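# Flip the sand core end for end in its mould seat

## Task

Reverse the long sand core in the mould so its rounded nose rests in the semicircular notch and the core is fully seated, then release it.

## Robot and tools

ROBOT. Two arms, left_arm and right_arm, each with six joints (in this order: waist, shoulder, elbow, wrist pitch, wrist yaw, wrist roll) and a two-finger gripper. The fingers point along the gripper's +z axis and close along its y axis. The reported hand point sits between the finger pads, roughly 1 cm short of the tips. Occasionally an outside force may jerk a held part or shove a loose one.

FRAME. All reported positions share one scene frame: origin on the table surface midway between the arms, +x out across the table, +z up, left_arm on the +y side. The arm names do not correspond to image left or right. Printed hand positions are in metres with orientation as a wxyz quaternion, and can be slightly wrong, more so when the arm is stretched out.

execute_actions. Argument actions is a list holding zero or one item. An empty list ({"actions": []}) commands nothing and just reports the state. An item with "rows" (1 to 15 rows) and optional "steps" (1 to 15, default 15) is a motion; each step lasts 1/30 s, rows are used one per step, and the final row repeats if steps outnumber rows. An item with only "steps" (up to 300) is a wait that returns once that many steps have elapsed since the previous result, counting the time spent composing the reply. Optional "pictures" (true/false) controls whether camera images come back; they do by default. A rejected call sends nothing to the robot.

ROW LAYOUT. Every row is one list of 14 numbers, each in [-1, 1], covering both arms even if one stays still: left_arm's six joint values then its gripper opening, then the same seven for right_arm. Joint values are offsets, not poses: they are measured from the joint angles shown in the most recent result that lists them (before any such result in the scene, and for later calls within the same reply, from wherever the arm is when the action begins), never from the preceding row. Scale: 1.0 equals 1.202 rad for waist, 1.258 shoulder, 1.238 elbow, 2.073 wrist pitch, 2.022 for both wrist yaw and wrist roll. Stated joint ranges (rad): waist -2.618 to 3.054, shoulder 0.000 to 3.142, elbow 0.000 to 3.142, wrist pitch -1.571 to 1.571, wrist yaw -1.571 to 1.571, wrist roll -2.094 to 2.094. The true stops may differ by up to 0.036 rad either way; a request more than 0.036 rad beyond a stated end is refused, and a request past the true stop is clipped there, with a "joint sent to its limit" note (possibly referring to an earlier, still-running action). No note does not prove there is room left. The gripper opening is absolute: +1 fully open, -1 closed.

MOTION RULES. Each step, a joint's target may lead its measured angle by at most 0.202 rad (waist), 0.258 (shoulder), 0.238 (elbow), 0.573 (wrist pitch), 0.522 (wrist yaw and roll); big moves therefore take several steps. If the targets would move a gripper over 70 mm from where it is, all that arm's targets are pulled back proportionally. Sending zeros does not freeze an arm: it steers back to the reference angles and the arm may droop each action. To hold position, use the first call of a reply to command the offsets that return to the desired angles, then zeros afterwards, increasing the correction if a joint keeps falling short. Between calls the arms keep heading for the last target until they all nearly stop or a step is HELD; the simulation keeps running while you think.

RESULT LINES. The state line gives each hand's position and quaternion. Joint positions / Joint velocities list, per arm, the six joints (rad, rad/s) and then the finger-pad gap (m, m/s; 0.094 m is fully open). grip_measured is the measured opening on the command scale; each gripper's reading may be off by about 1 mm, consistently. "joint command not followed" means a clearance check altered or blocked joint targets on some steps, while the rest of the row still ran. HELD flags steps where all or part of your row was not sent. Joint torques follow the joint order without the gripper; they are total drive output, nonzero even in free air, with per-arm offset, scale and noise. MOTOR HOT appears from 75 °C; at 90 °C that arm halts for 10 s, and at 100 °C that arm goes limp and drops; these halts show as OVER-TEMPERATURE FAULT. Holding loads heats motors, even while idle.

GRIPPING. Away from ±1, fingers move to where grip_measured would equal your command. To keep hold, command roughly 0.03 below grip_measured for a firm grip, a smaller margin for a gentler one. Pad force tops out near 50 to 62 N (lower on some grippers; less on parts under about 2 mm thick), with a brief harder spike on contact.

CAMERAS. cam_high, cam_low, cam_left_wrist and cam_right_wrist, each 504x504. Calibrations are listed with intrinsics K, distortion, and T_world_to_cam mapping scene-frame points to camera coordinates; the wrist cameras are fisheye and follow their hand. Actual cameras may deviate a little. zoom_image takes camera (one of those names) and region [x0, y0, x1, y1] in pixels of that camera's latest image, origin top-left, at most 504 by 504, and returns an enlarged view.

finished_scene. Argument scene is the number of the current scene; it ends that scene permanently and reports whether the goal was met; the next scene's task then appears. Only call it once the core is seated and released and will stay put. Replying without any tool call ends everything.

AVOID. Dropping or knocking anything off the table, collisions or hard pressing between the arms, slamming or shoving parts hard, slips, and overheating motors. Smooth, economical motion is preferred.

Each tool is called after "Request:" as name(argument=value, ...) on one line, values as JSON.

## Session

Request:
execute_actions(actions=[])

Scene clock: 0.00 s of 5200.00 s.
left_arm: end_effector_position=(+0.3567, +0.3772, +0.1671) grip_measured=+1.000 end_effector_quat_wxyz=(+0.304, -0.549, +0.771, -0.108) | right_arm: end_effector_position=(+0.1112, -0.0884, +0.1740) grip_measured=+1.000 end_effector_quat_wxyz=(-0.460, +0.676, -0.423, +0.391)
Joint positions: left_arm=[-0.13   1.499  1.193 -0.637 -0.204 -1.233  0.094] | right_arm=[ 1.57   1.155  0.611 -0.546  1.259 -0.647  0.094]
Joint velocities: left_arm=[-0.012 -0.017 -0.022 -0.051 -0.022 -0.022  0.   ] | right_arm=[ 0.002  0.012 -0.002 -0.037  0.051  0.022  0.   ]
Joint torques (N m, as the arm reports them, + toward a larger angle): no reading
Motor temperatures (°C, as the motors report them): left_arm=[26 28 28 29 28 26] | right_arm=[27 27 27 32 27 25]
camera_calibration (this result's frames):
cam_left_wrist: T_world_to_cam=[[0.674377, -0.61624, 0.406772, -0.0716297], [-0.642594, -0.761162, -0.0877838, 0.57027], [0.363715, -0.20219, -0.909302, 0.205556], [0, 0, 0, 1]] pos_world=[0.339993, 0.431488, 0.26611]
cam_right_wrist: T_world_to_cam=[[0.15798, 0.128623, 0.979029, -0.185545], [-0.368334, -0.912243, 0.179285, -0.0566148], [0.916173, -0.388933, -0.0967401, -0.000461734], [0, 0, 0, 1]] pos_world=[0.00888224, -0.0279608, 0.191759]

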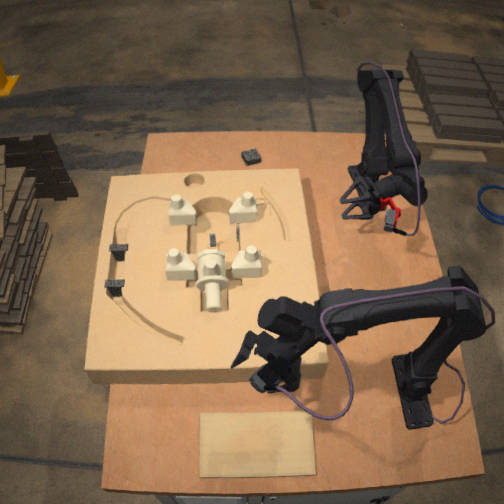

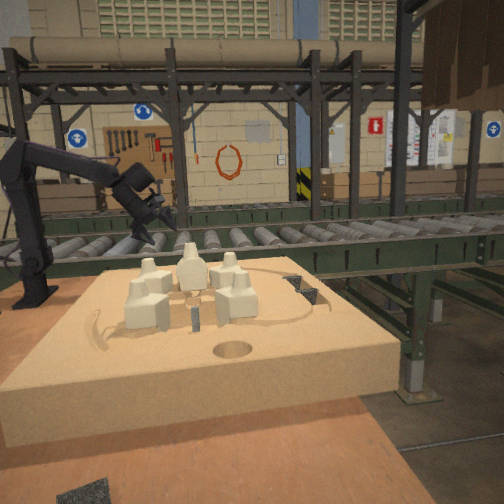

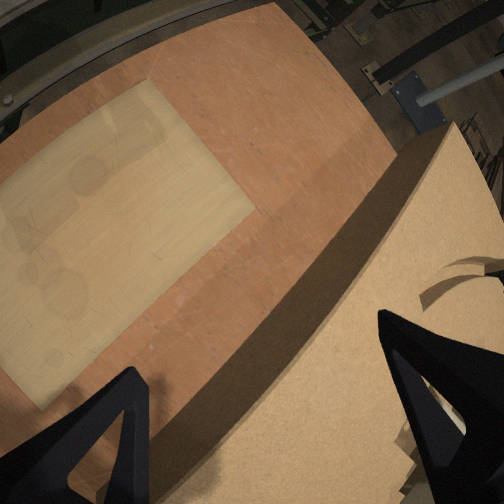

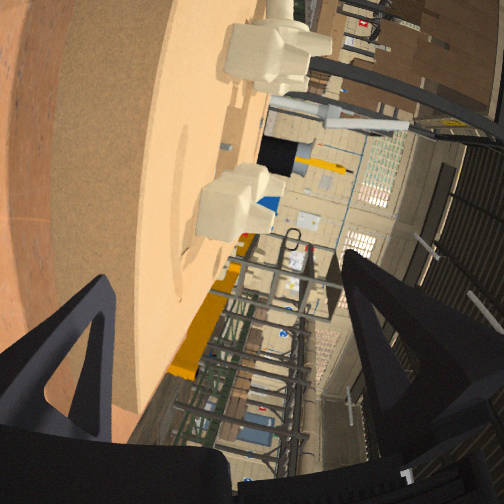

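Request:
execute_actions(actions=[{"rows":[[0,0.2,0.6,-0.19,0.11,0.61,0.5,0,0,0,0,0,0,1]]}], pictures=false)

Request:
execute_actions(actions=[{"steps":10}], pictures=false)

Request:
execute_actions(actions=[{"rows":[[-0.365,0.25,0.25,0.01,0,0,0.5,0,0,0,0,0,0,1]]}], pictures=false)

Request:
execute_actions(actions=[{"steps":15}], pictures=false)

Request:
execute_actions(actions=[{"rows":[[0,-0.01,-0.13,0.1,0,0,0.5,0,0,0,0,0,0,1]]}])

Scene clock: 2.73 s of 5200.00 s.
left_arm: end_effector_position=(+0.4276, +0.3368, +0.2948) grip_measured=+0.502 end_effector_quat_wxyz=(+0.364, -0.033, +0.930, -0.037) | right_arm: end_effector_position=(+0.1109, -0.0881, +0.1734) grip_measured=+1.000 end_effector_quat_wxyz=(-0.458, +0.678, -0.422, +0.390)
Joint positions: left_arm=[-0.128  1.756  1.919 -0.985  0.006 -0.131  0.071] | right_arm=[ 1.57   1.155  0.611 -0.546  1.255 -0.651  0.094]
Joint velocities: left_arm=[ 0.007 -0.305  0.164 -0.051  0.125  0.769  0.   ] | right_arm=[-0.007  0.017 -0.012 -0.037 -0.066 -0.051  0.   ]
Joint torques (N m, as the arm reports them, + toward a larger angle): left_arm=[-0.16 -7.11  6.73  1.13  0.04  0.02] | right_arm=[-0.04 -2.67  7.4   0.75  0.56  0.03]
Motor temperatures (°C, as the motors report them): left_arm=[26 28 29 29 28 26] | right_arm=[27 27 27 32 27 25]
Steps of this call (steps 1 to 67: nothing new was sent; steps 68 to 82: all 15 steps of this action). Readings (joint positions):
68: left_arm=[-0.129 1.526 1.232 -0.701 -0.179 -1.167] | right_arm=[1.570 1.155 0.611 -0.546 1.259 -0.647]
69: left_arm=[-0.128 1.585 1.314 -0.793 -0.142 -1.069] | right_arm=[1.570 1.155 0.611 -0.546 1.258 -0.648]
71: left_arm=[-0.128 1.710 1.469 -0.877 -0.081 -0.875] | right_arm=[1.570 1.155 0.611 -0.546 1.257 -0.649]
75: left_arm=[-0.128 1.815 1.709 -0.960 -0.023 -0.527] | right_arm=[1.570 1.155 0.611 -0.546 1.256 -0.650]
82: the state above

Scene clock: 3.07 s of 5200.00 s.
left_arm: end_effector_position=(+0.4199, +0.3362, +0.2920) grip_measured=+0.502 end_effector_quat_wxyz=(+0.351, +0.020, +0.936, -0.019) | right_arm: end_effector_position=(+0.1109, -0.0881, +0.1733) grip_measured=+1.000 end_effector_quat_wxyz=(-0.458, +0.678, -0.422, +0.390)
Joint positions: left_arm=[-0.128  1.752  1.924 -1.025  0.011 -0.019  0.071] | right_arm=[ 1.57   1.155  0.611 -0.546  1.255 -0.651  0.094]
Joint velocities: left_arm=[ 0.002 -0.002  0.012 -0.051 -0.007  0.125 -0.   ] | right_arm=[-0.012  0.007 -0.002  0.007  0.022  0.037  0.   ]
Joint torques (N m, as the arm reports them, + toward a larger angle): left_arm=[-0.24 -8.22  7.13  1.41  0.06  0.04] | right_arm=[-0.02 -2.65  7.37  0.75  0.56  0.02]
Motor temperatures (°C, as the motors report them): left_arm=[26 28 29 29 28 26] | right_arm=[27 27 27 32 27 25]
Steps of this call (steps 1 to 10: the robot went on to your last target). Readings (joint positions):
1: left_arm=[-0.128 1.747 1.923 -0.988 0.007 -0.106] | right_arm=[1.570 1.155 0.611 -0.546 1.255 -0.651]
2: left_arm=[-0.128 1.743 1.924 -0.991 0.008 -0.086] | right_arm=[1.570 1.155 0.611 -0.546 1.255 -0.651]
4: left_arm=[-0.128 1.743 1.924 -1.000 0.010 -0.057] | right_arm=[1.570 1.155 0.611 -0.546 1.255 -0.651]
8: left_arm=[-0.128 1.751 1.924 -1.020 0.011 -0.027] | right_arm=[1.570 1.155 0.611 -0.546 1.255 -0.651]
10: the state above

Scene clock: 3.57 s of 5200.00 s.
left_arm: end_effector_position=(+0.4222, +0.0825, +0.2229) grip_measured=+0.502 end_effector_quat_wxyz=(+0.297, +0.249, +0.917, -0.096) | right_arm: end_effector_position=(+0.1106, -0.0878, +0.1727) grip_measured=+1.000 end_effector_quat_wxyz=(-0.457, +0.680, -0.421, +0.389)
Joint positions: left_arm=[-0.61   2.11   2.185 -1.012  0.022 -0.019  0.071] | right_arm=[ 1.57   1.155  0.611 -0.546  1.251 -0.655  0.094]
Joint velocities: left_arm=[-0.095 -0.012  0.125 -0.11   0.125 -0.081 -0.   ] | right_arm=[-0.022 -0.007 -0.002  0.051  0.051  0.022  0.   ]
Joint torques (N m, as the arm reports them, + toward a larger angle): left_arm=[  4.34 -14.45   9.95   1.49  -0.26  -0.05] | right_arm=[-0.03 -2.67  7.39  0.74  0.56  0.03]
Motor temperatures (°C, as the motors report them): left_arm=[26 28 29 30 28 26] | right_arm=[27 27 27 32 27 25]
Steps of this call (steps 1 to 15: all 15 steps of this action). Readings (joint positions):
1: left_arm=[-0.139 1.770 1.948 -1.043 0.005 -0.019] | right_arm=[1.570 1.155 0.611 -0.546 1.254 -0.651]
2: left_arm=[-0.159 1.805 1.999 -1.054 -0.003 -0.019] | right_arm=[1.570 1.155 0.611 -0.546 1.254 -0.652]
4: left_arm=[-0.226 1.889 2.093 -1.033 -0.005 -0.019] | right_arm=[1.570 1.155 0.611 -0.546 1.252 -0.653]
8: left_arm=[-0.389 2.026 2.169 -1.004 -0.005 -0.019] | right_arm=[1.570 1.155 0.611 -0.546 1.251 -0.654]
15: the state above

Scene clock: 4.07 s of 5200.00 s.
left_arm: end_effector_position=(+0.4359, +0.1059, +0.2390) grip_measured=+0.502 end_effector_quat_wxyz=(+0.316, +0.224, +0.918, -0.089) | right_arm: end_effector_position=(+0.1106, -0.0878, +0.1727) grip_measured=+1.000 end_effector_quat_wxyz=(-0.457, +0.680, -0.421, +0.389)
Joint positions: left_arm=[-0.563  2.094  2.205 -1.014  0.013 -0.019  0.071] | right_arm=[ 1.57   1.155  0.611 -0.546  1.251 -0.655  0.094]
Joint velocities: left_arm=[ 0.002 -0.017 -0.007  0.007 -0.066 -0.022 -0.001] | right_arm=[-0.017  0.007  0.007 -0.007 -0.037 -0.037  0.   ]
Joint torques (N m, as the arm reports them, + toward a larger angle): left_arm=[ -0.26 -13.17   8.76   1.43  -0.01  -0.03] | right_arm=[-0.02 -2.67  7.38  0.74  0.56  0.03]
Motor temperatures (°C, as the motors report them): left_arm=[26 28 29 30 28 26] | right_arm=[27 27 27 33 28 25]
Steps of this call (steps 1 to 15: the robot went on to your last target). Readings (joint positions):
1: left_arm=[-0.611 2.110 2.191 -1.014 0.024 -0.019] | right_arm=[1.570 1.155 0.611 -0.546 1.251 -0.655]
2: left_arm=[-0.605 2.109 2.195 -1.014 0.024 -0.019] | right_arm=[1.570 1.155 0.611 -0.546 1.251 -0.655]
4: left_arm=[-0.588 2.103 2.201 -1.014 0.022 -0.019] | right_arm=[1.570 1.155 0.611 -0.546 1.251 -0.655]
8: left_arm=[-0.564 2.095 2.205 -1.014 0.014 -0.019] | right_arm=[1.570 1.155 0.611 -0.546 1.251 -0.655]
15: the state above

Scene clock: 4.57 s of 5200.00 s.
left_arm: end_effector_position=(+0.4487, +0.0990, +0.1945) grip_measured=+0.502 end_effector_quat_wxyz=(+0.316, +0.224, +0.918, -0.089) | right_arm: end_effector_position=(+0.1103, -0.0875, +0.1721) grip_measured=+1.000 end_effector_quat_wxyz=(-0.456, +0.682, -0.419, +0.389)
Joint positions: left_arm=[-0.563  2.107  2.042 -0.837  0.013 -0.019  0.071] | right_arm=[ 1.57   1.155  0.611 -0.546  1.247 -0.658  0.094]
Joint velocities: left_arm=[ 0.012 -0.002 -0.002  0.066 -0.037 -0.051 -0.001] | right_arm=[ 0.002  0.002 -0.022  0.007 -0.051 -0.066  0.   ]
Joint torques (N m, as the arm reports them, + toward a larger angle): left_arm=[  0.06 -13.22   6.7    1.56   0.    -0.02] | right_arm=[-0.04 -2.67  7.38  0.74  0.54  0.02]
Motor temperatures (°C, as the motors report them): left_arm=[26 29 29 30 28 26] | right_arm=[27 27 27 33 28 25]
Steps of this call (steps 1 to 15: all 15 steps of this action). Readings (joint positions):
1: left_arm=[-0.563 2.089 2.178 -0.984 0.013 -0.019] | right_arm=[1.570 1.155 0.611 -0.546 1.250 -0.655]
2: left_arm=[-0.563 2.076 2.135 -0.939 0.013 -0.019] | right_arm=[1.570 1.155 0.611 -0.546 1.250 -0.656]
4: left_arm=[-0.563 2.076 2.081 -0.897 0.013 -0.019] | right_arm=[1.570 1.155 0.611 -0.546 1.249 -0.657]
8: left_arm=[-0.563 2.103 2.045 -0.867 0.013 -0.019] | right_arm=[1.570 1.155 0.611 -0.546 1.248 -0.658]
15: the state above
camera_calibration (this result's frames):
cam_left_wrist: T_world_to_cam=[[-0.659512, -0.740733, -0.127905, 0.398632], [-0.714645, 0.670623, -0.198865, 0.332222], [0.233082, -0.0397475, -0.971644, 0.195405], [0, 0, 0, 1]] pos_world=[0.454778, 0.0802509, 0.306919]
cam_right_wrist: T_world_to_cam=[[0.163951, 0.141955, 0.976201, -0.182734], [-0.358918, -0.913182, 0.193071, -0.0593202], [0.918857, -0.38203, -0.098767, 0.00109739], [0, 0, 0, 1]] pos_world=[0.00765997, -0.027811, 0.189946]

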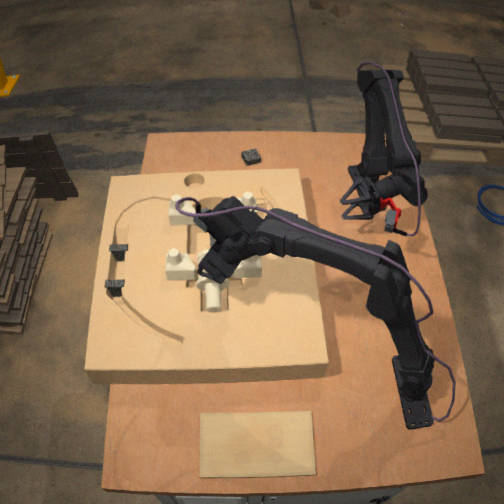

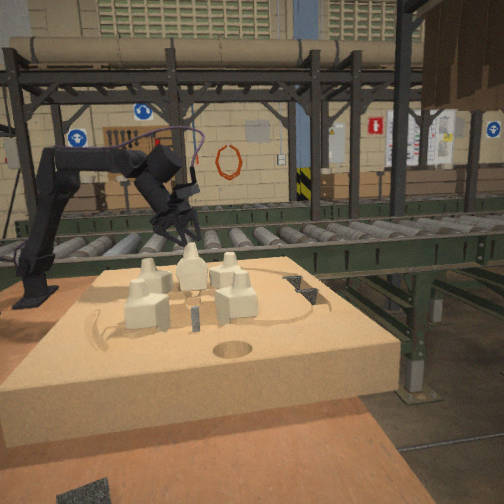

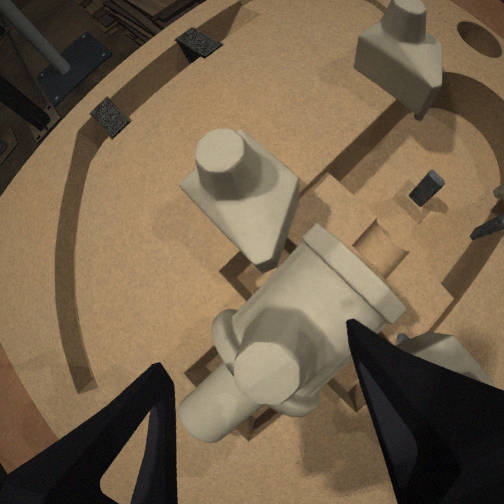

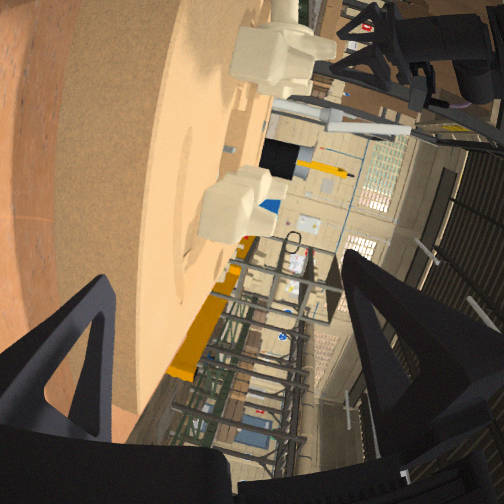

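Request:
execute_actions(actions=[{"rows":[[-0.012,-0.02,-0.066,0.032,0,0,0.2,0,0,0,0,0,0,1]]}], pictures=false)

Request:
execute_actions(actions=[{"rows":[[0,-0.018,0.01,0.01,0,0,-0.42,0,0,0,0,0,0,1]],"steps":12}])

Request:
execute_actions(actions=[{"rows":[[0,-0.04,0.03,0.04,0,0,-0.42,0,0,0,0,0,0,1],[0,-0.06,0.05,0.06,0,0,-0.42,0,0,0,0,0,0,1],[0,-0.065,0.07,0.06,0,0,-0.42,0,0,0,0,0,0,1],[0,-0.065,0.09,0.05,0,0,-0.42,0,0,0,0,0,0,1],[0,-0.065,0.11,0.04,0,0,-0.42,0,0,0,0,0,0,1],[0,-0.065,0.13,0.03,0,0,-0.42,0,0,0,0,0,0,1],[0,-0.065,0.15,0.02,0,0,-0.42,0,0,0,0,0,0,1],[0,-0.065,0.17,0.01,0,0,-0.42,0,0,0,0,0,0,1],[0,-0.065,0.19,0,0,0,-0.42,0,0,0,0,0,0,1],[0,-0.065,0.21,-0.01,0,0,-0.42,0,0,0,0,0,0,1],[0.01,-0.065,0.23,-0.02,0,0,-0.42,0,0,0,0,0,0,1],[0.02,-0.065,0.25,-0.03,0,0,-0.42,0,0,0,0,0,0,1],[0.03,-0.065,0.26,-0.045,0,0,-0.42,0,0,0,0,0,0,1]]}], pictures=false)

Request:
execute_actions(actions=[{"steps":15}])

Scene clock: 7.30 s of 5200.00 s.
left_arm: end_effector_position=(+0.4422, +0.0973, +0.1736) grip_measured=+0.202 end_effector_quat_wxyz=(+0.303, +0.229, +0.921, -0.087) | right_arm: end_effector_position=(+0.1101, -0.0873, +0.1715) grip_measured=+1.000 end_effector_quat_wxyz=(-0.454, +0.684, -0.418, +0.388)
Joint positions: left_arm=[-0.572  2.098  1.961 -0.792  0.013 -0.019  0.056] | right_arm=[ 1.57   1.155  0.611 -0.546  1.243 -0.662  0.094]
Joint velocities: left_arm=[-0.002 -0.012  0.007  0.037 -0.007 -0.037 -0.   ] | right_arm=[-0.007  0.002  0.002  0.051 -0.022 -0.022  0.   ]
Joint torques (N m, as the arm reports them, + toward a larger angle): left_arm=[ -0.53 -12.68   6.39   1.49   0.    -0.03] | right_arm=[-0.03 -2.67  7.38  0.75  0.56  0.02]
Motor temperatures (°C, as the motors report them): left_arm=[26 29 29 30 28 26] | right_arm=[27 27 28 33 28 25]
Steps of this call (steps 1 to 15: the robot went on to your last target; steps 16 to 67: nothing new was sent; steps 68 to 82: all 15 steps of this action). Readings (joint positions):
68: left_arm=[-0.564 2.105 2.030 -0.817 0.013 -0.019] | right_arm=[1.570 1.155 0.611 -0.546 1.246 -0.659]
69: left_arm=[-0.564 2.098 2.009 -0.803 0.013 -0.019] | right_arm=[1.570 1.155 0.611 -0.546 1.246 -0.659]
71: left_arm=[-0.567 2.096 1.983 -0.799 0.013 -0.019] | right_arm=[1.570 1.155 0.611 -0.546 1.244 -0.661]
75: left_arm=[-0.572 2.098 1.961 -0.799 0.013 -0.019] | right_arm=[1.570 1.155 0.611 -0.546 1.244 -0.661]
82: the state above

Scene clock: 7.70 s of 5200.00 s.
left_arm: end_effector_position=(+0.4421, +0.0969, +0.1737) grip_measured=-0.311 end_effector_quat_wxyz=(+0.303, +0.230, +0.921, -0.088) | right_arm: end_effector_position=(+0.1098, -0.0870, +0.1710) grip_measured=+1.000 end_effector_quat_wxyz=(-0.453, +0.686, -0.417, +0.388)
Joint positions: left_arm=[-0.572  2.098  1.961 -0.792  0.015 -0.019  0.032] | right_arm=[ 1.57   1.155  0.611 -0.546  1.239 -0.666  0.094]
Joint velocities: left_arm=[-0.012 -0.017 -0.002  0.051 -0.081  0.022 -0.001] | right_arm=[-0.017 -0.002 -0.002 -0.081  0.037 -0.022  0.   ]
Joint torques (N m, as the arm reports them, + toward a larger angle): left_arm=[  0.03 -13.13   7.65   1.48  -0.04  -0.04] | right_arm=[-0.03 -2.67  7.39  0.75  0.57  0.03]
Motor temperatures (°C, as the motors report them): left_arm=[26 30 29 30 28 26] | right_arm=[27 27 28 33 28 25]
Steps of this call (steps 1 to 12: all 12 steps of this action). Readings (joint positions):
1: left_arm=[-0.572 2.098 1.961 -0.792 0.013 -0.019] | right_arm=[1.570 1.155 0.611 -0.546 1.243 -0.663]
2: left_arm=[-0.572 2.098 1.961 -0.792 0.013 -0.019] | right_arm=[1.570 1.155 0.611 -0.546 1.242 -0.663]
4: left_arm=[-0.572 2.098 1.961 -0.792 0.016 -0.019] | right_arm=[1.570 1.155 0.611 -0.546 1.241 -0.664]
8: left_arm=[-0.572 2.098 1.961 -0.792 0.015 -0.019] | right_arm=[1.570 1.155 0.611 -0.546 1.240 -0.665]
12: the state above
camera_calibration (this result's frames):
cam_left_wrist: T_world_to_cam=[[-0.669778, -0.732821, -0.119874, 0.392361], [-0.712629, 0.679721, -0.173604, 0.31858], [0.208702, -0.0308506, -0.977493, 0.187566], [0, 0, 0, 1]] pos_world=[0.450679, 0.0767714, 0.285685]
cam_right_wrist: T_world_to_cam=[[0.167246, 0.150287, 0.974393, -0.180991], [-0.353138, -0.913609, 0.201525, -0.0609581], [0.920501, -0.3778, -0.0997259, 0.00198988], [0, 0, 0, 1]] pos_world=[0.00691182, -0.0277395, 0.18884]

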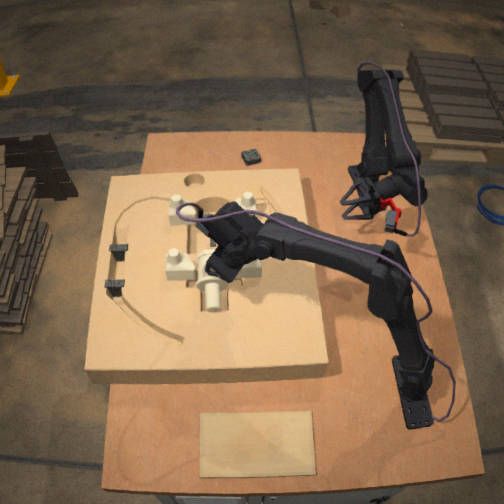

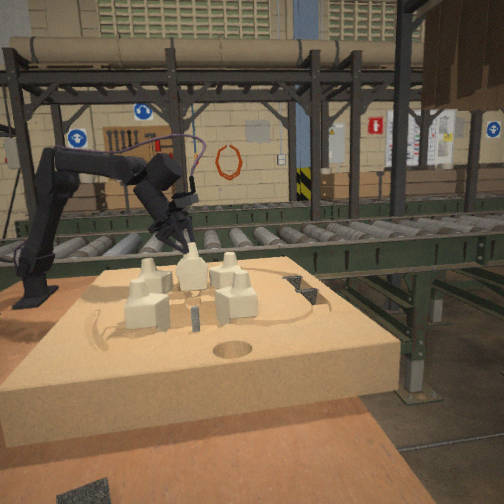

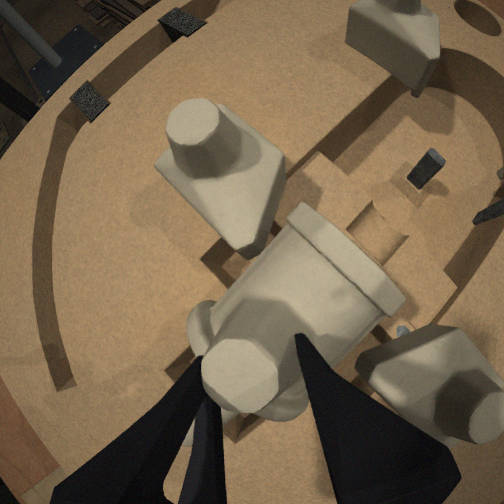

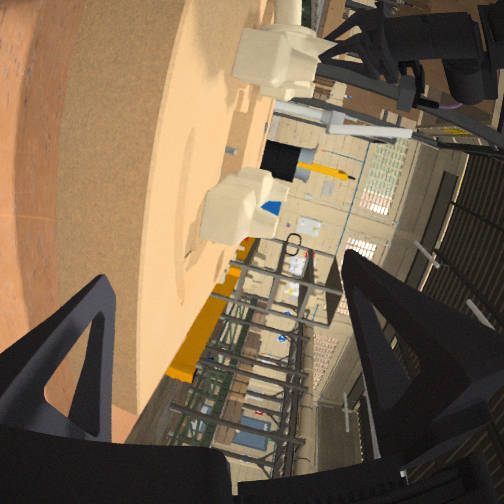

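Scene clock: 8.20 s of 5200.00 s.
left_arm: end_effector_position=(+0.4410, +0.1015, +0.2254) grip_measured=-0.311 end_effector_quat_wxyz=(+0.317, +0.225, +0.917, -0.091) | right_arm: end_effector_position=(+0.1096, -0.0868, +0.1705) grip_measured=+1.000 end_effector_quat_wxyz=(-0.452, +0.688, -0.416, +0.387)
Joint positions: left_arm=[-0.565  2.1    2.154 -0.953  0.015 -0.019  0.032] | right_arm=[ 1.57   1.155  0.611 -0.546  1.236 -0.669  0.094]
Joint velocities: left_arm=[ 0.081 -0.017  0.54  -0.3   -0.037  0.037  0.   ] | right_arm=[ 0.007 -0.022 -0.002  0.037 -0.022 -0.022  0.   ]
Joint torques (N m, as the arm reports them, + toward a larger angle): left_arm=[  1.24 -15.51  10.88   2.19   0.    -0.02] | right_arm=[-0.03 -2.68  7.38  0.75  0.54  0.03]
Motor temperatures (°C, as the motors report them): left_arm=[26 30 29 31 28 26] | right_arm=[27 27 28 33 28 25]
Steps of this call (steps 1 to 15: all 15 steps of this action). Readings (joint positions):
1: left_arm=[-0.572 2.097 1.961 -0.790 0.015 -0.019] | right_arm=[1.570 1.155 0.611 -0.546 1.239 -0.666]
2: left_arm=[-0.572 2.096 1.962 -0.789 0.015 -0.019] | right_arm=[1.570 1.155 0.611 -0.546 1.238 -0.667]
4: left_arm=[-0.572 2.096 1.969 -0.793 0.015 -0.019] | right_arm=[1.570 1.155 0.611 -0.546 1.237 -0.668]
8: left_arm=[-0.572 2.098 2.017 -0.845 0.014 -0.019] | right_arm=[1.570 1.155 0.611 -0.546 1.236 -0.669]
15: the state above

Scene clock: 8.70 s of 5200.00 s.
left_arm: end_effector_position=(+0.4470, +0.1159, +0.2446) grip_measured=-0.311 end_effector_quat_wxyz=(+0.328, +0.212, +0.916, -0.087) | right_arm: end_effector_position=(+0.1096, -0.0868, +0.1705) grip_measured=+1.000 end_effector_quat_wxyz=(-0.452, +0.688, -0.416, +0.387)
Joint positions: left_arm=[-0.538  2.1    2.221 -0.999  0.01  -0.019  0.032] | right_arm=[ 1.57   1.155  0.611 -0.546  1.236 -0.669  0.094]
Joint velocities: left_arm=[-0.012 -0.002  0.002 -0.095  0.022  0.081  0.   ] | right_arm=[-0.007 -0.007 -0.002 -0.007 -0.007  0.051  0.   ]
Joint torques (N m, as the arm reports them, + toward a larger angle): left_arm=[  0.25 -16.85  11.3    2.27   0.07  -0.02] | right_arm=[-0.04 -2.68  7.39  0.75  0.54  0.03]
Motor temperatures (°C, as the motors report them): left_arm=[26 30 29 31 28 26] | right_arm=[27 27 28 33 28 25]
Steps of this call (steps 1 to 15: the robot went on to your last target). Readings (joint positions):
1: left_arm=[-0.562 2.100 2.171 -0.963 0.015 -0.019] | right_arm=[1.570 1.155 0.611 -0.546 1.236 -0.669]
2: left_arm=[-0.558 2.100 2.185 -0.969 0.015 -0.019] | right_arm=[1.570 1.155 0.611 -0.546 1.236 -0.669]
4: left_arm=[-0.549 2.100 2.205 -0.977 0.014 -0.019] | right_arm=[1.570 1.155 0.611 -0.546 1.236 -0.669]
8: left_arm=[-0.540 2.100 2.220 -0.983 0.011 -0.019] | right_arm=[1.570 1.155 0.611 -0.546 1.236 -0.669]
15: the state above
camera_calibration (this result's frames):
cam_left_wrist: T_world_to_cam=[[-0.636724, -0.759117, -0.135365, 0.410164], [-0.727449, 0.649579, -0.221053, 0.343126], [0.255736, -0.0422785, -0.965822, 0.233851], [0, 0, 0, 1]] pos_world=[0.450964, 0.0983615, 0.35723]
cam_right_wrist: T_world_to_cam=[[0.168949, 0.154668, 0.973414, -0.18007], [-0.350066, -0.913803, 0.205956, -0.0618101], [0.921363, -0.375555, -0.100242, 0.00246446], [0, 0, 0, 1]] pos_world=[0.00651433, -0.0277056, 0.18826]

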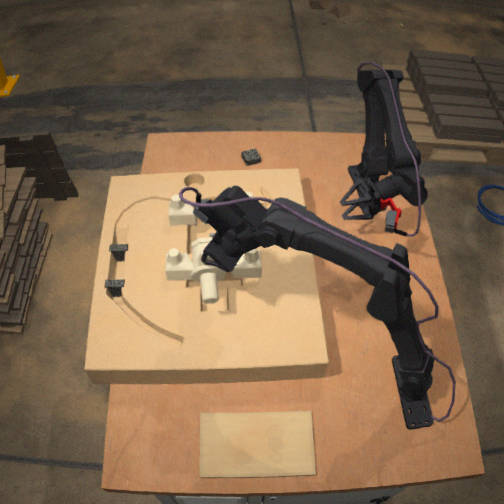

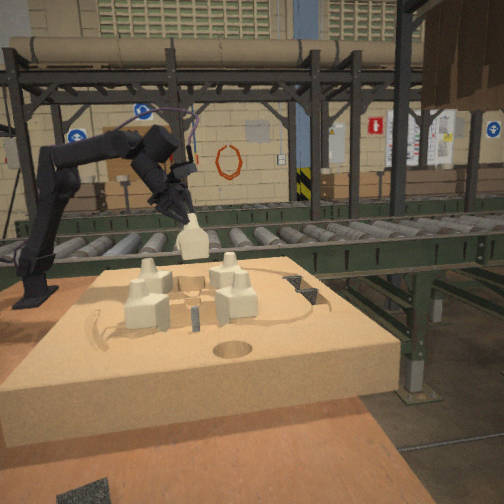

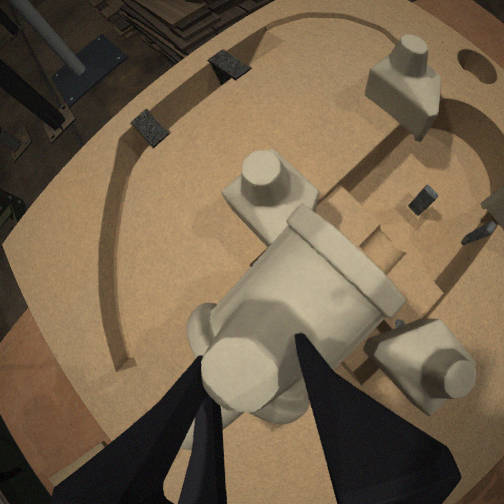

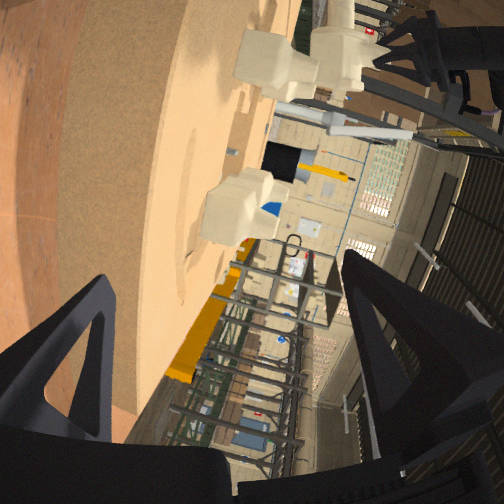

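Request:
execute_actions(actions=[{"rows":[[0.03,-0.07,0.04,0.055,0,0,-0.42,0,0,0,0,0,0,1],[0.06,-0.09,0.03,0.055,0,0,-0.42,0,0,0,0,0,0,1],[0.1,-0.11,0.02,0.055,0,0,-0.42,0,0,0,0,0,0,1],[0.14,-0.14,0,0.055,0,0,-0.42,0,0,0,0,0,0,1],[0.18,-0.17,-0.03,0.055,0,0,-0.42,0,0,0,0,0,0,1],[0.23,-0.2,-0.06,0.055,0,0,-0.42,0,0,0,0,0,0,1],[0.28,-0.24,-0.09,0.055,0,0,-0.42,0,0,0,0,0,0,1],[0.33,-0.28,-0.12,0.055,0,0,-0.42,0,0,0,0,0,0,1],[0.38,-0.32,-0.15,0.055,0,0,-0.42,0,0,0,0,0,0,1],[0.43,-0.36,-0.19,0.055,0,0,-0.42,0,0,0,0,0,0,1],[0.48,-0.4,-0.23,0.055,0,0,-0.42,0,0,0,0,0,0,1],[0.53,-0.43,-0.27,0.055,0,0,-0.42,0,0,0,0,0,0,1],[0.58,-0.46,-0.31,0.055,0,0,-0.42,0,0,0,0,0,0,1],[0.62,-0.47,-0.35,0.055,0,0,-0.42,0,0,0,0,0,0,1],[0.62,-0.47,-0.4,0.055,0,0,-0.42,0,0,0,0,0,0,1]]}], pictures=false)

Request:
execute_actions(actions=[{"steps":25}], pictures=false)

Request:
execute_actions(actions=[{"rows":[[0,-0.03,-0.13,0.12,0,0,-0.42,0,0,0,0,0,0,1]]}], pictures=false)

Request:
execute_actions(actions=[{"rows":[[0,-0.035,-0.13,0.16,0,0,-0.42,0,0,0,0,0,0,1]]}], pictures=false)

Request:
execute_actions(actions=[{"rows":[[0,-0.035,-0.06,0.12,0,0,-0.42,0,0,0,0,0,0,1]]}])

Scene clock: 12.40 s of 5200.00 s.
left_arm: end_effector_position=(+0.4346, +0.3144, +0.2171) grip_measured=-0.311 end_effector_quat_wxyz=(+0.275, +0.041, +0.960, -0.030) | right_arm: end_effector_position=(+0.1093, -0.0865, +0.1699) grip_measured=+1.000 end_effector_quat_wxyz=(-0.451, +0.690, -0.415, +0.387)
Joint positions: left_arm=[-0.165  1.884  1.876 -1.003  0.029 -0.019  0.032] | right_arm=[ 1.57   1.155  0.611 -0.546  1.232 -0.673  0.094]
Joint velocities: left_arm=[ 1.214 -0.935 -1.57   0.125 -0.081 -0.022  0.001] | right_arm=[ 0.027  0.022 -0.007 -0.095  0.022 -0.081  0.   ]
Joint torques (N m, as the arm reports them, + toward a larger angle): left_arm=[  0.91 -15.07   7.94   1.49  -0.09  -0.01] | right_arm=[-0.03 -2.66  7.4   0.75  0.56  0.04]
Motor temperatures (°C, as the motors report them): left_arm=[26 32 30 33 28 26] | right_arm=[27 27 28 33 28 25]
Steps of this call (steps 1 to 15: the robot went on to your last target; steps 16 to 90: nothing new was sent; then 0.20 s passed at rest; steps 91 to 105: all 15 steps of this action). Readings (joint positions):
91: left_arm=[-0.537 2.100 2.221 -1.004 0.011 -0.019] | right_arm=[1.570 1.155 0.611 -0.546 1.235 -0.670]
92: left_arm=[-0.532 2.099 2.221 -1.004 0.014 -0.019] | right_arm=[1.570 1.155 0.611 -0.546 1.235 -0.671]
94: left_arm=[-0.510 2.095 2.217 -1.010 0.027 -0.019] | right_arm=[1.570 1.155 0.611 -0.546 1.233 -0.672]
98: left_arm=[-0.419 2.050 2.149 -1.014 0.037 -0.019] | right_arm=[1.570 1.155 0.611 -0.546 1.232 -0.672]
105: the state above

Scene clock: 13.23 s of 5200.00 s.
left_arm: end_effector_position=(+0.3508, +0.4788, +0.2900) grip_measured=-0.311 end_effector_quat_wxyz=(+0.346, -0.140, +0.926, +0.046) | right_arm: end_effector_position=(+0.1093, -0.0865, +0.1698) grip_measured=+1.000 end_effector_quat_wxyz=(-0.451, +0.690, -0.415, +0.386)
Joint positions: left_arm=[ 0.213  1.542  1.69  -1.005  0.001 -0.019  0.032] | right_arm=[ 1.57   1.155  0.611 -0.546  1.231 -0.673  0.094]
Joint velocities: left_arm=[-0.017 -0.002 -0.002  0.007  0.022 -0.022 -0.   ] | right_arm=[ 0.007 -0.002 -0.012  0.125 -0.022 -0.007  0.   ]
Joint torques (N m, as the arm reports them, + toward a larger angle): left_arm=[-0.52 -8.74  9.3   2.37  0.09 -0.03] | right_arm=[-0.03 -2.67  7.39  0.74  0.55  0.03]
Motor temperatures (°C, as the motors report them): left_arm=[26 32 30 33 28 26] | right_arm=[27 27 28 33 28 25]
Steps of this call (steps 1 to 25: the robot went on to your last target). Readings (joint positions):
1: left_arm=[-0.121 1.854 1.829 -1.002 0.027 -0.019] | right_arm=[1.570 1.155 0.611 -0.546 1.232 -0.673]
2: left_arm=[-0.076 1.830 1.792 -1.008 0.021 -0.019] | right_arm=[1.570 1.155 0.611 -0.546 1.232 -0.673]
4: left_arm=[0.012 1.789 1.743 -1.027 0.010 -0.019] | right_arm=[1.570 1.155 0.611 -0.546 1.232 -0.673]
8: left_arm=[0.157 1.714 1.696 -1.044 -0.014 -0.019] | right_arm=[1.570 1.155 0.611 -0.546 1.232 -0.673]
25: the state above

Scene clock: 13.73 s of 5200.00 s.
left_arm: end_effector_position=(+0.3513, +0.4793, +0.2209) grip_measured=-0.311 end_effector_quat_wxyz=(+0.299, -0.143, +0.943, +0.040) | right_arm: end_effector_position=(+0.1090, -0.0863, +0.1693) grip_measured=+1.000 end_effector_quat_wxyz=(-0.450, +0.692, -0.413, +0.386)
Joint positions: left_arm=[ 0.213  1.562  1.488 -0.884 -0.001 -0.019  0.032] | right_arm=[ 1.57   1.155  0.611 -0.546  1.228 -0.677  0.094]
Joint velocities: left_arm=[ 0.012  0.002 -0.002  0.198  0.066 -0.051  0.   ] | right_arm=[ 0.002  0.007 -0.017 -0.037  0.007 -0.081  0.   ]
Joint torques (N m, as the arm reports them, + toward a larger angle): left_arm=[ -0.04 -10.92  10.09   2.11   0.01  -0.03] | right_arm=[-0.03 -2.66  7.39  0.75  0.55  0.03]
Motor temperatures (°C, as the motors report them): left_arm=[26 32 30 33 28 26] | right_arm=[27 27 28 33 28 25]
Steps of this call (steps 1 to 15: all 15 steps of this action). Readings (joint positions):
1: left_arm=[0.213 1.537 1.663 -0.977 0.001 -0.019] | right_arm=[1.570 1.155 0.611 -0.546 1.231 -0.674]
2: left_arm=[0.213 1.521 1.616 -0.935 0.001 -0.019] | right_arm=[1.570 1.155 0.611 -0.546 1.231 -0.674]
4: left_arm=[0.213 1.520 1.549 -0.893 -0.000 -0.019] | right_arm=[1.570 1.155 0.611 -0.546 1.230 -0.676]
8: left_arm=[0.213 1.555 1.493 -0.903 -0.000 -0.019] | right_arm=[1.570 1.155 0.611 -0.546 1.228 -0.676]
15: the state above

Scene clock: 14.23 s of 5200.00 s.
left_arm: end_effector_position=(+0.3900, +0.4912, +0.1962) grip_measured=-0.351 end_effector_quat_wxyz=(+0.377, -0.139, +0.914, +0.052) | right_arm: end_effector_position=(+0.1088, -0.0860, +0.1688) grip_measured=+1.000 end_effector_quat_wxyz=(-0.448, +0.693, -0.412, +0.385)
Joint positions: left_arm=[ 0.213  1.581  1.301 -0.51  -0.005 -0.018  0.03 ] | right_arm=[ 1.57   1.155  0.611 -0.546  1.224 -0.681  0.094]
Joint velocities: left_arm=[ 0.007 -0.193  0.188  0.315 -0.007  0.066 -0.001] | right_arm=[-0.007 -0.017 -0.007 -0.007  0.007 -0.022  0.   ]
Joint torques (N m, as the arm reports them, + toward a larger angle): left_arm=[ -0.01 -11.03   7.93   0.72   0.02  -0.03] | right_arm=[-0.02 -2.69  7.38  0.75  0.55  0.01]
Motor temperatures (°C, as the motors report them): left_arm=[26 32 30 33 28 26] | right_arm=[27 27 28 33 28 25]
Steps of this call (steps 1 to 15: all 15 steps of this action). Readings (joint positions):
1: left_arm=[0.213 1.557 1.460 -0.846 -0.001 -0.018] | right_arm=[1.570 1.155 0.611 -0.546 1.228 -0.677]
2: left_arm=[0.213 1.542 1.413 -0.789 -0.001 -0.018] | right_arm=[1.570 1.155 0.611 -0.546 1.227 -0.678]
4: left_arm=[0.213 1.541 1.344 -0.723 -0.002 -0.018] | right_arm=[1.570 1.155 0.611 -0.546 1.226 -0.679]
8: left_arm=[0.213 1.569 1.291 -0.710 -0.002 -0.018] | right_arm=[1.570 1.155 0.611 -0.546 1.225 -0.680]
15: the state above

Scene clock: 14.73 s of 5200.00 s.
left_arm: end_effector_position=(+0.3821, +0.4889, +0.1574) grip_measured=-0.367 end_effector_quat_wxyz=(+0.358, -0.140, +0.922, +0.050) | right_arm: end_effector_position=(+0.1085, -0.0858, +0.1683) grip_measured=+1.000 end_effector_quat_wxyz=(-0.447, +0.695, -0.411, +0.385)
Joint positions: left_arm=[ 0.213  1.59   1.185 -0.425 -0.005 -0.018  0.03 ] | right_arm=[ 1.57   1.155  0.611 -0.546  1.221 -0.684  0.094]
Joint velocities: left_arm=[ 0.007 -0.012 -0.012  0.271 -0.022 -0.007  0.   ] | right_arm=[ 0.002  0.002 -0.017  0.022 -0.007 -0.007  0.   ]
Joint torques (N m, as the arm reports them, + toward a larger angle): left_arm=[  0.05 -11.14  10.38   2.54  -0.01   0.  ] | right_arm=[-0.03 -2.67  7.4   0.75  0.55  0.01]
Motor temperatures (°C, as the motors report them): left_arm=[26 32 30 34 28 26] | right_arm=[27 27 28 33 28 25]
Steps of this call (steps 1 to 15: all 15 steps of this action). Readings (joint positions):
1: left_arm=[0.213 1.572 1.293 -0.479 -0.005 -0.018] | right_arm=[1.570 1.155 0.611 -0.546 1.224 -0.681]
2: left_arm=[0.213 1.562 1.272 -0.438 -0.005 -0.018] | right_arm=[1.570 1.155 0.611 -0.546 1.223 -0.682]
4: left_arm=[0.213 1.560 1.239 -0.405 -0.005 -0.018] | right_arm=[1.570 1.155 0.611 -0.546 1.222 -0.683]
8: left_arm=[0.213 1.579 1.195 -0.423 -0.005 -0.018] | right_arm=[1.570 1.155 0.611 -0.546 1.221 -0.684]
15: the state above
camera_calibration (this result's frames):
cam_left_wrist: T_world_to_cam=[[0.0678569, -0.985383, -0.156257, 0.484872], [-0.96476, -0.0248979, -0.261951, 0.461289], [0.254231, 0.168526, -0.952347, 0.0773723], [0, 0, 0, 1]] pos_world=[0.392461, 0.476231, 0.270285]
cam_right_wrist: T_world_to_cam=[[0.175378, 0.171731, 0.969408, -0.17645], [-0.337895, -0.914358, 0.223108, -0.0650662], [0.9247, -0.366686, -0.102331, 0.00434735], [0, 0, 0, 1]] pos_world=[0.00493996, -0.0275978, 0.186014]

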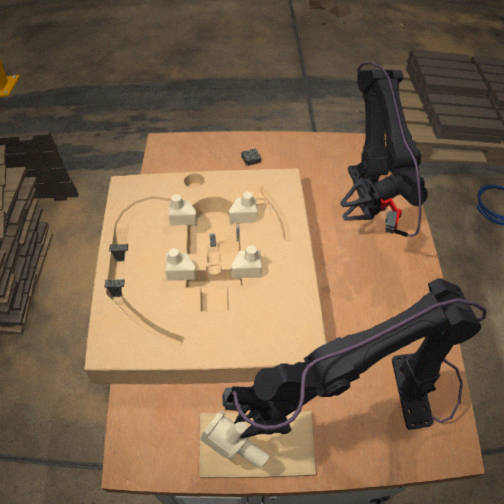

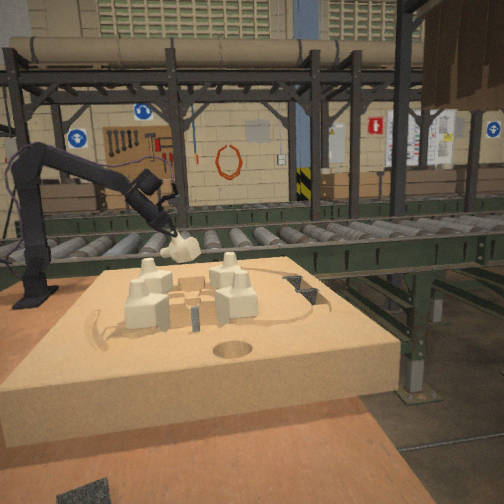

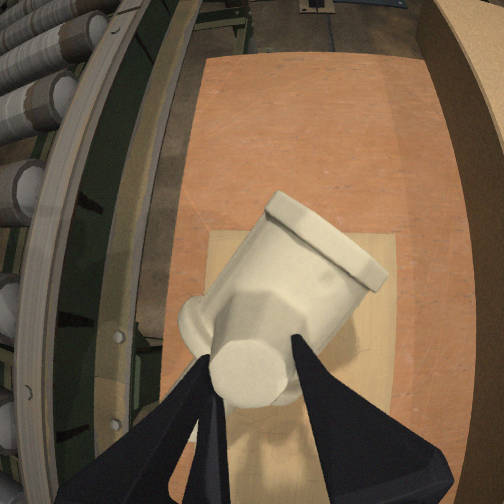

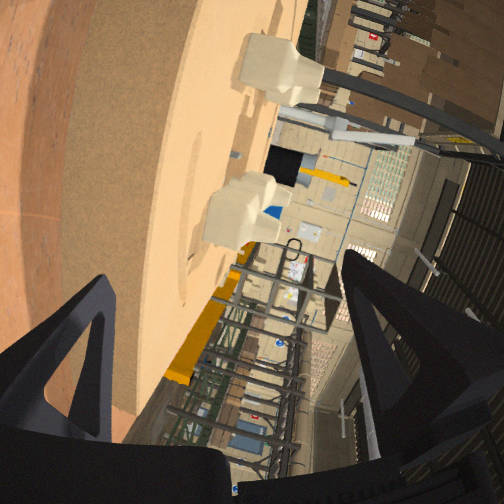

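Request:
execute_actions(actions=[{"rows":[[0,-0.03,0.08,0.05,0,0,-0.46,0,0,0,0,0,0,1],[0,-0.02,0.11,0.03,0,0,-0.46,0,0,0,0,0,0,1],[0,-0.01,0.14,0.01,0,0,-0.46,0,0,0,0,0,0,1],[0,0,0.17,-0.01,0,0,-0.46,0,0,0,0,0,0,1],[0,0.01,0.2,-0.03,0,0,-0.46,0,0,0,0,0,0,1],[0,0.02,0.22,-0.05,0,0,-0.46,0,0,0,0,0,0,1],[0,0.03,0.24,-0.07,0,0,-0.46,0,0,0,0,0,0,1],[0,0.04,0.26,-0.09,0,0,-0.46,0,0,0,0,0,0,1],[0,0.05,0.28,-0.11,0,0,-0.46,0,0,0,0,0,0,1],[0,0.06,0.28,-0.13,0,0,-0.46,0,0,0,0,0,0,1],[0,0.07,0.28,-0.15,0,0,-0.46,0,0,0,0,0,0,1],[0,0.08,0.28,-0.17,0,0,-0.46,0,0,0,0,0,0,1],[0,0.085,0.28,-0.19,0,0,-0.46,0,0,0,0,0,0,1],[-0.01,0.085,0.28,-0.205,0,0,-0.46,0,0,0,0,0,0,1]]}], pictures=false)

Request:
execute_actions(actions=[{"steps":12}])

Request:
execute_actions(actions=[{"rows":[[0,-0.035,-0.015,0.06,0,0,-0.46,0,0,0,0,0,0,1]],"steps":12}], pictures=false)

Request:
execute_actions(actions=[{"rows":[[0,-0.03,-0.015,0.05,0,0,-0.46,0,0,0,0,0,0,1]],"steps":12}], pictures=false)

Request:
execute_actions(actions=[{"rows":[[0,0,-0.01,0.01,0,0,-0.46,0,0,0,0,0,0,1]],"steps":12}], pictures=false)

Scene clock: 18.30 s of 5200.00 s.
left_arm: end_effector_position=(+0.3858, +0.4896, +0.1808) grip_measured=-0.367 end_effector_quat_wxyz=(+0.287, -0.143, +0.946, +0.040) | right_arm: end_effector_position=(+0.1082, -0.0855, +0.1677) grip_measured=+1.000 end_effector_quat_wxyz=(-0.446, +0.697, -0.409, +0.384)
Joint positions: left_arm=[ 0.212  1.704  1.493 -0.77  -0.005 -0.018  0.03 ] | right_arm=[ 1.57   1.155  0.611 -0.546  1.217 -0.688  0.094]
Joint velocities: left_arm=[-0.022  0.222  0.007 -0.974 -0.037  0.051 -0.001] | right_arm=[ 0.007 -0.002  0.002  0.095  0.037  0.051  0.   ]
Joint torques (N m, as the arm reports them, + toward a larger angle): left_arm=[-0.88 -9.45  9.93  1.7   0.01 -0.01] | right_arm=[-0.02 -2.67  7.38  0.76  0.54  0.03]
Motor temperatures (°C, as the motors report them): left_arm=[26 32 31 36 28 26] | right_arm=[27 27 28 33 28 25]
Steps of this call (steps 1 to 30: the robot went on to your last target; steps 31 to 90: nothing new was sent; then 0.07 s passed at rest; steps 91 to 105: all 15 steps of this action). Readings (joint positions):
91: left_arm=[0.213 1.591 1.190 -0.415 -0.005 -0.018] | right_arm=[1.570 1.155 0.611 -0.546 1.220 -0.685]
92: left_arm=[0.213 1.595 1.204 -0.435 -0.005 -0.018] | right_arm=[1.570 1.155 0.611 -0.546 1.220 -0.685]
94: left_arm=[0.213 1.614 1.259 -0.491 -0.005 -0.018] | right_arm=[1.570 1.155 0.611 -0.546 1.219 -0.687]
98: left_arm=[0.213 1.659 1.396 -0.602 -0.005 -0.018] | right_arm=[1.570 1.155 0.611 -0.546 1.218 -0.687]
105: the state above

Scene clock: 18.70 s of 5200.00 s.
left_arm: end_effector_position=(+0.3541, +0.4787, +0.1443) grip_measured=-0.367 end_effector_quat_wxyz=(+0.189, -0.145, +0.971, +0.027) | right_arm: end_effector_position=(+0.1082, -0.0855, +0.1677) grip_measured=+1.000 end_effector_quat_wxyz=(-0.446, +0.697, -0.409, +0.384)
Joint positions: left_arm=[ 0.208  1.748  1.493 -0.932 -0.005 -0.018  0.03 ] | right_arm=[ 1.57   1.155  0.611 -0.546  1.217 -0.688  0.094]
Joint velocities: left_arm=[ 0.007  0.002  0.022 -0.022 -0.022  0.007  0.   ] | right_arm=[ 0.007 -0.002  0.007 -0.022 -0.022 -0.022  0.   ]
Joint torques (N m, as the arm reports them, + toward a larger angle): left_arm=[ -0.55 -11.94   9.66   1.59  -0.01  -0.04] | right_arm=[-0.03 -2.67  7.41  0.75  0.54  0.02]
Motor temperatures (°C, as the motors report them): left_arm=[26 32 31 36 28 26] | right_arm=[27 27 28 33 28 25]
Steps of this call (steps 1 to 12: the robot went on to your last target). Readings (joint positions):
1: left_arm=[0.211 1.712 1.493 -0.802 -0.005 -0.018] | right_arm=[1.570 1.155 0.611 -0.546 1.217 -0.688]
2: left_arm=[0.210 1.721 1.493 -0.833 -0.005 -0.018] | right_arm=[1.570 1.155 0.611 -0.546 1.217 -0.688]
4: left_arm=[0.209 1.737 1.493 -0.888 -0.005 -0.018] | right_arm=[1.570 1.155 0.611 -0.546 1.217 -0.688]
8: left_arm=[0.208 1.748 1.493 -0.933 -0.005 -0.018] | right_arm=[1.570 1.155 0.611 -0.546 1.217 -0.688]
12: the state above
camera_calibration (this result's frames):
cam_left_wrist: T_world_to_cam=[[0.0228694, -0.997006, -0.073864, 0.484244], [-0.996425, -0.0287416, 0.0794418, 0.394362], [-0.081327, 0.0717832, -0.994099, 0.244957], [0, 0, 0, 1]] pos_world=[0.4018, 0.476545, 0.247951]
cam_right_wrist: T_world_to_cam=[[0.176972, 0.176098, 0.968334, -0.175516], [-0.334725, -0.914448, 0.227473, -0.0658839], [0.925549, -0.364382, -0.102887, 0.00483835], [0, 0, 0, 1]] pos_world=[0.00453016, -0.0275764, 0.185442]

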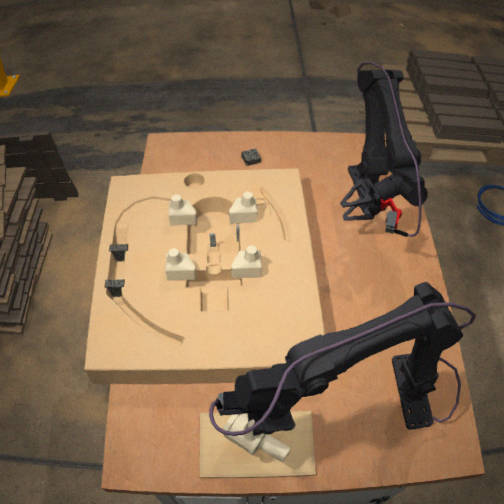

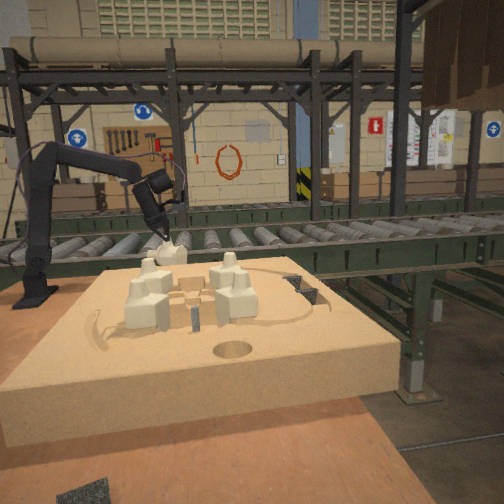

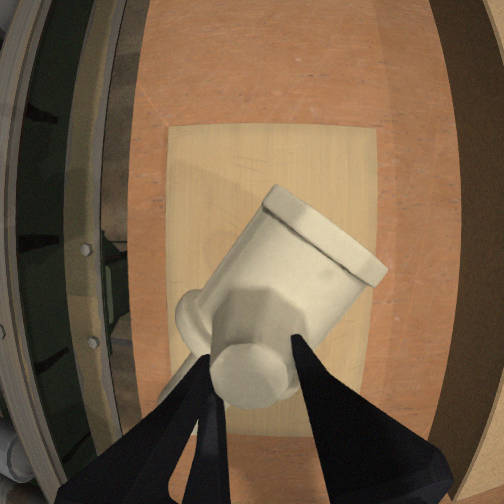

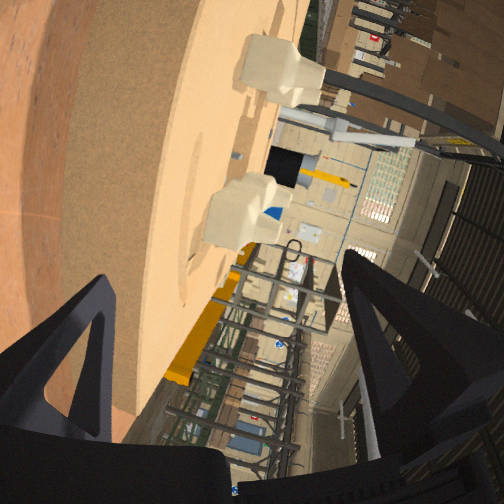

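Scene clock: 19.10 s of 5200.00 s.
left_arm: end_effector_position=(+0.3538, +0.4786, +0.1351) grip_measured=-0.367 end_effector_quat_wxyz=(+0.190, -0.145, +0.971, +0.027) | right_arm: end_effector_position=(+0.1080, -0.0853, +0.1672) grip_measured=+1.000 end_effector_quat_wxyz=(-0.445, +0.699, -0.408, +0.384)
Joint positions: left_arm=[ 0.208  1.746  1.453 -0.892 -0.005 -0.018  0.03 ] | right_arm=[ 1.57   1.155  0.611 -0.546  1.214 -0.692  0.094]
Joint velocities: left_arm=[ 0.002  0.002 -0.012  0.11  -0.022 -0.11  -0.   ] | right_arm=[ 0.007 -0.007 -0.002 -0.022  0.051 -0.007  0.   ]
Joint torques (N m, as the arm reports them, + toward a larger angle): left_arm=[ -0.03 -11.33   8.1    1.59  -0.01  -0.02] | right_arm=[-0.02 -2.66  7.41  0.75  0.56  0.03]
Motor temperatures (°C, as the motors report them): left_arm=[26 32 31 36 28 26] | right_arm=[27 27 28 33 28 25]
Steps of this call (steps 1 to 12: all 12 steps of this action). Readings (joint positions):
1: left_arm=[0.208 1.747 1.488 -0.925 -0.005 -0.018] | right_arm=[1.570 1.155 0.611 -0.546 1.217 -0.688]
2: left_arm=[0.208 1.746 1.481 -0.914 -0.005 -0.018] | right_arm=[1.570 1.155 0.611 -0.546 1.216 -0.689]
4: left_arm=[0.208 1.746 1.465 -0.902 -0.005 -0.018] | right_arm=[1.570 1.155 0.611 -0.546 1.215 -0.690]
8: left_arm=[0.208 1.746 1.454 -0.898 -0.005 -0.018] | right_arm=[1.570 1.155 0.611 -0.546 1.214 -0.691]
12: the state above

Scene clock: 19.50 s of 5200.00 s.
left_arm: end_effector_position=(+0.3496, +0.4774, +0.1236) grip_measured=-0.367 end_effector_quat_wxyz=(+0.182, -0.145, +0.972, +0.026) | right_arm: end_effector_position=(+0.1077, -0.0851, +0.1667) grip_measured=+1.000 end_effector_quat_wxyz=(-0.444, +0.700, -0.407, +0.383)
Joint positions: left_arm=[ 0.208  1.746  1.414 -0.868 -0.005 -0.018  0.03 ] | right_arm=[ 1.57   1.155  0.611 -0.546  1.21  -0.695  0.094]
Joint velocities: left_arm=[-0.002 -0.012  0.002  0.022  0.022 -0.007  0.   ] | right_arm=[ 0.012 -0.002 -0.007  0.022  0.037  0.007  0.   ]
Joint torques (N m, as the arm reports them, + toward a larger angle): left_arm=[ -0.04 -10.9    8.12   1.55  -0.01  -0.05] | right_arm=[-0.04 -2.68  7.39  0.76  0.54  0.02]
Motor temperatures (°C, as the motors report them): left_arm=[26 32 31 36 28 26] | right_arm=[27 27 28 33 28 25]
Steps of this call (steps 1 to 12: all 12 steps of this action). Readings (joint positions):
1: left_arm=[0.208 1.746 1.449 -0.885 -0.005 -0.018] | right_arm=[1.570 1.155 0.611 -0.546 1.213 -0.692]
2: left_arm=[0.208 1.746 1.442 -0.878 -0.005 -0.018] | right_arm=[1.570 1.155 0.611 -0.546 1.212 -0.693]
4: left_arm=[0.208 1.746 1.426 -0.867 -0.005 -0.018] | right_arm=[1.570 1.155 0.611 -0.546 1.212 -0.694]
8: left_arm=[0.208 1.746 1.414 -0.871 -0.005 -0.018] | right_arm=[1.570 1.155 0.611 -0.546 1.211 -0.695]
12: the state above

Scene clock: 19.90 s of 5200.00 s.
left_arm: end_effector_position=(+0.3435, +0.4743, +0.1102) grip_measured=-0.369 end_effector_quat_wxyz=(+0.161, -0.144, +0.976, +0.021) | right_arm: end_effector_position=(+0.1075, -0.0849, +0.1662) grip_measured=+1.000 end_effector_quat_wxyz=(-0.442, +0.702, -0.406, +0.383)
Joint positions: left_arm=[ 0.206  1.763  1.395 -0.876 -0.001 -0.017  0.03 ] | right_arm=[ 1.57   1.155  0.611 -0.546  1.207 -0.698  0.094]
Joint velocities: left_arm=[-0.002 -0.002 -0.002 -0.022 -0.022 -0.022 -0.001] | right_arm=[-0.007  0.002  0.012  0.007 -0.007  0.037  0.   ]
Joint torques (N m, as the arm reports them, + toward a larger angle): left_arm=[ 0.18 -9.52  6.66  1.15 -0.02 -0.04] | right_arm=[-0.04 -2.69  7.4   0.75  0.55  0.02]
Motor temperatures (°C, as the motors report them): left_arm=[26 32 31 36 28 26] | right_arm=[27 27 28 33 28 25]
Steps of this call (steps 1 to 12: all 12 steps of this action). Readings (joint positions):
1: left_arm=[0.208 1.748 1.411 -0.868 -0.005 -0.018] | right_arm=[1.570 1.155 0.611 -0.546 1.210 -0.696]
2: left_arm=[0.208 1.749 1.407 -0.868 -0.005 -0.018] | right_arm=[1.570 1.155 0.611 -0.546 1.209 -0.696]
4: left_arm=[0.208 1.759 1.398 -0.870 -0.005 -0.018] | right_arm=[1.570 1.155 0.611 -0.546 1.208 -0.697]
8: left_arm=[0.206 1.763 1.395 -0.876 -0.001 -0.017] | right_arm=[1.570 1.155 0.611 -0.546 1.207 -0.698]
12: the state above


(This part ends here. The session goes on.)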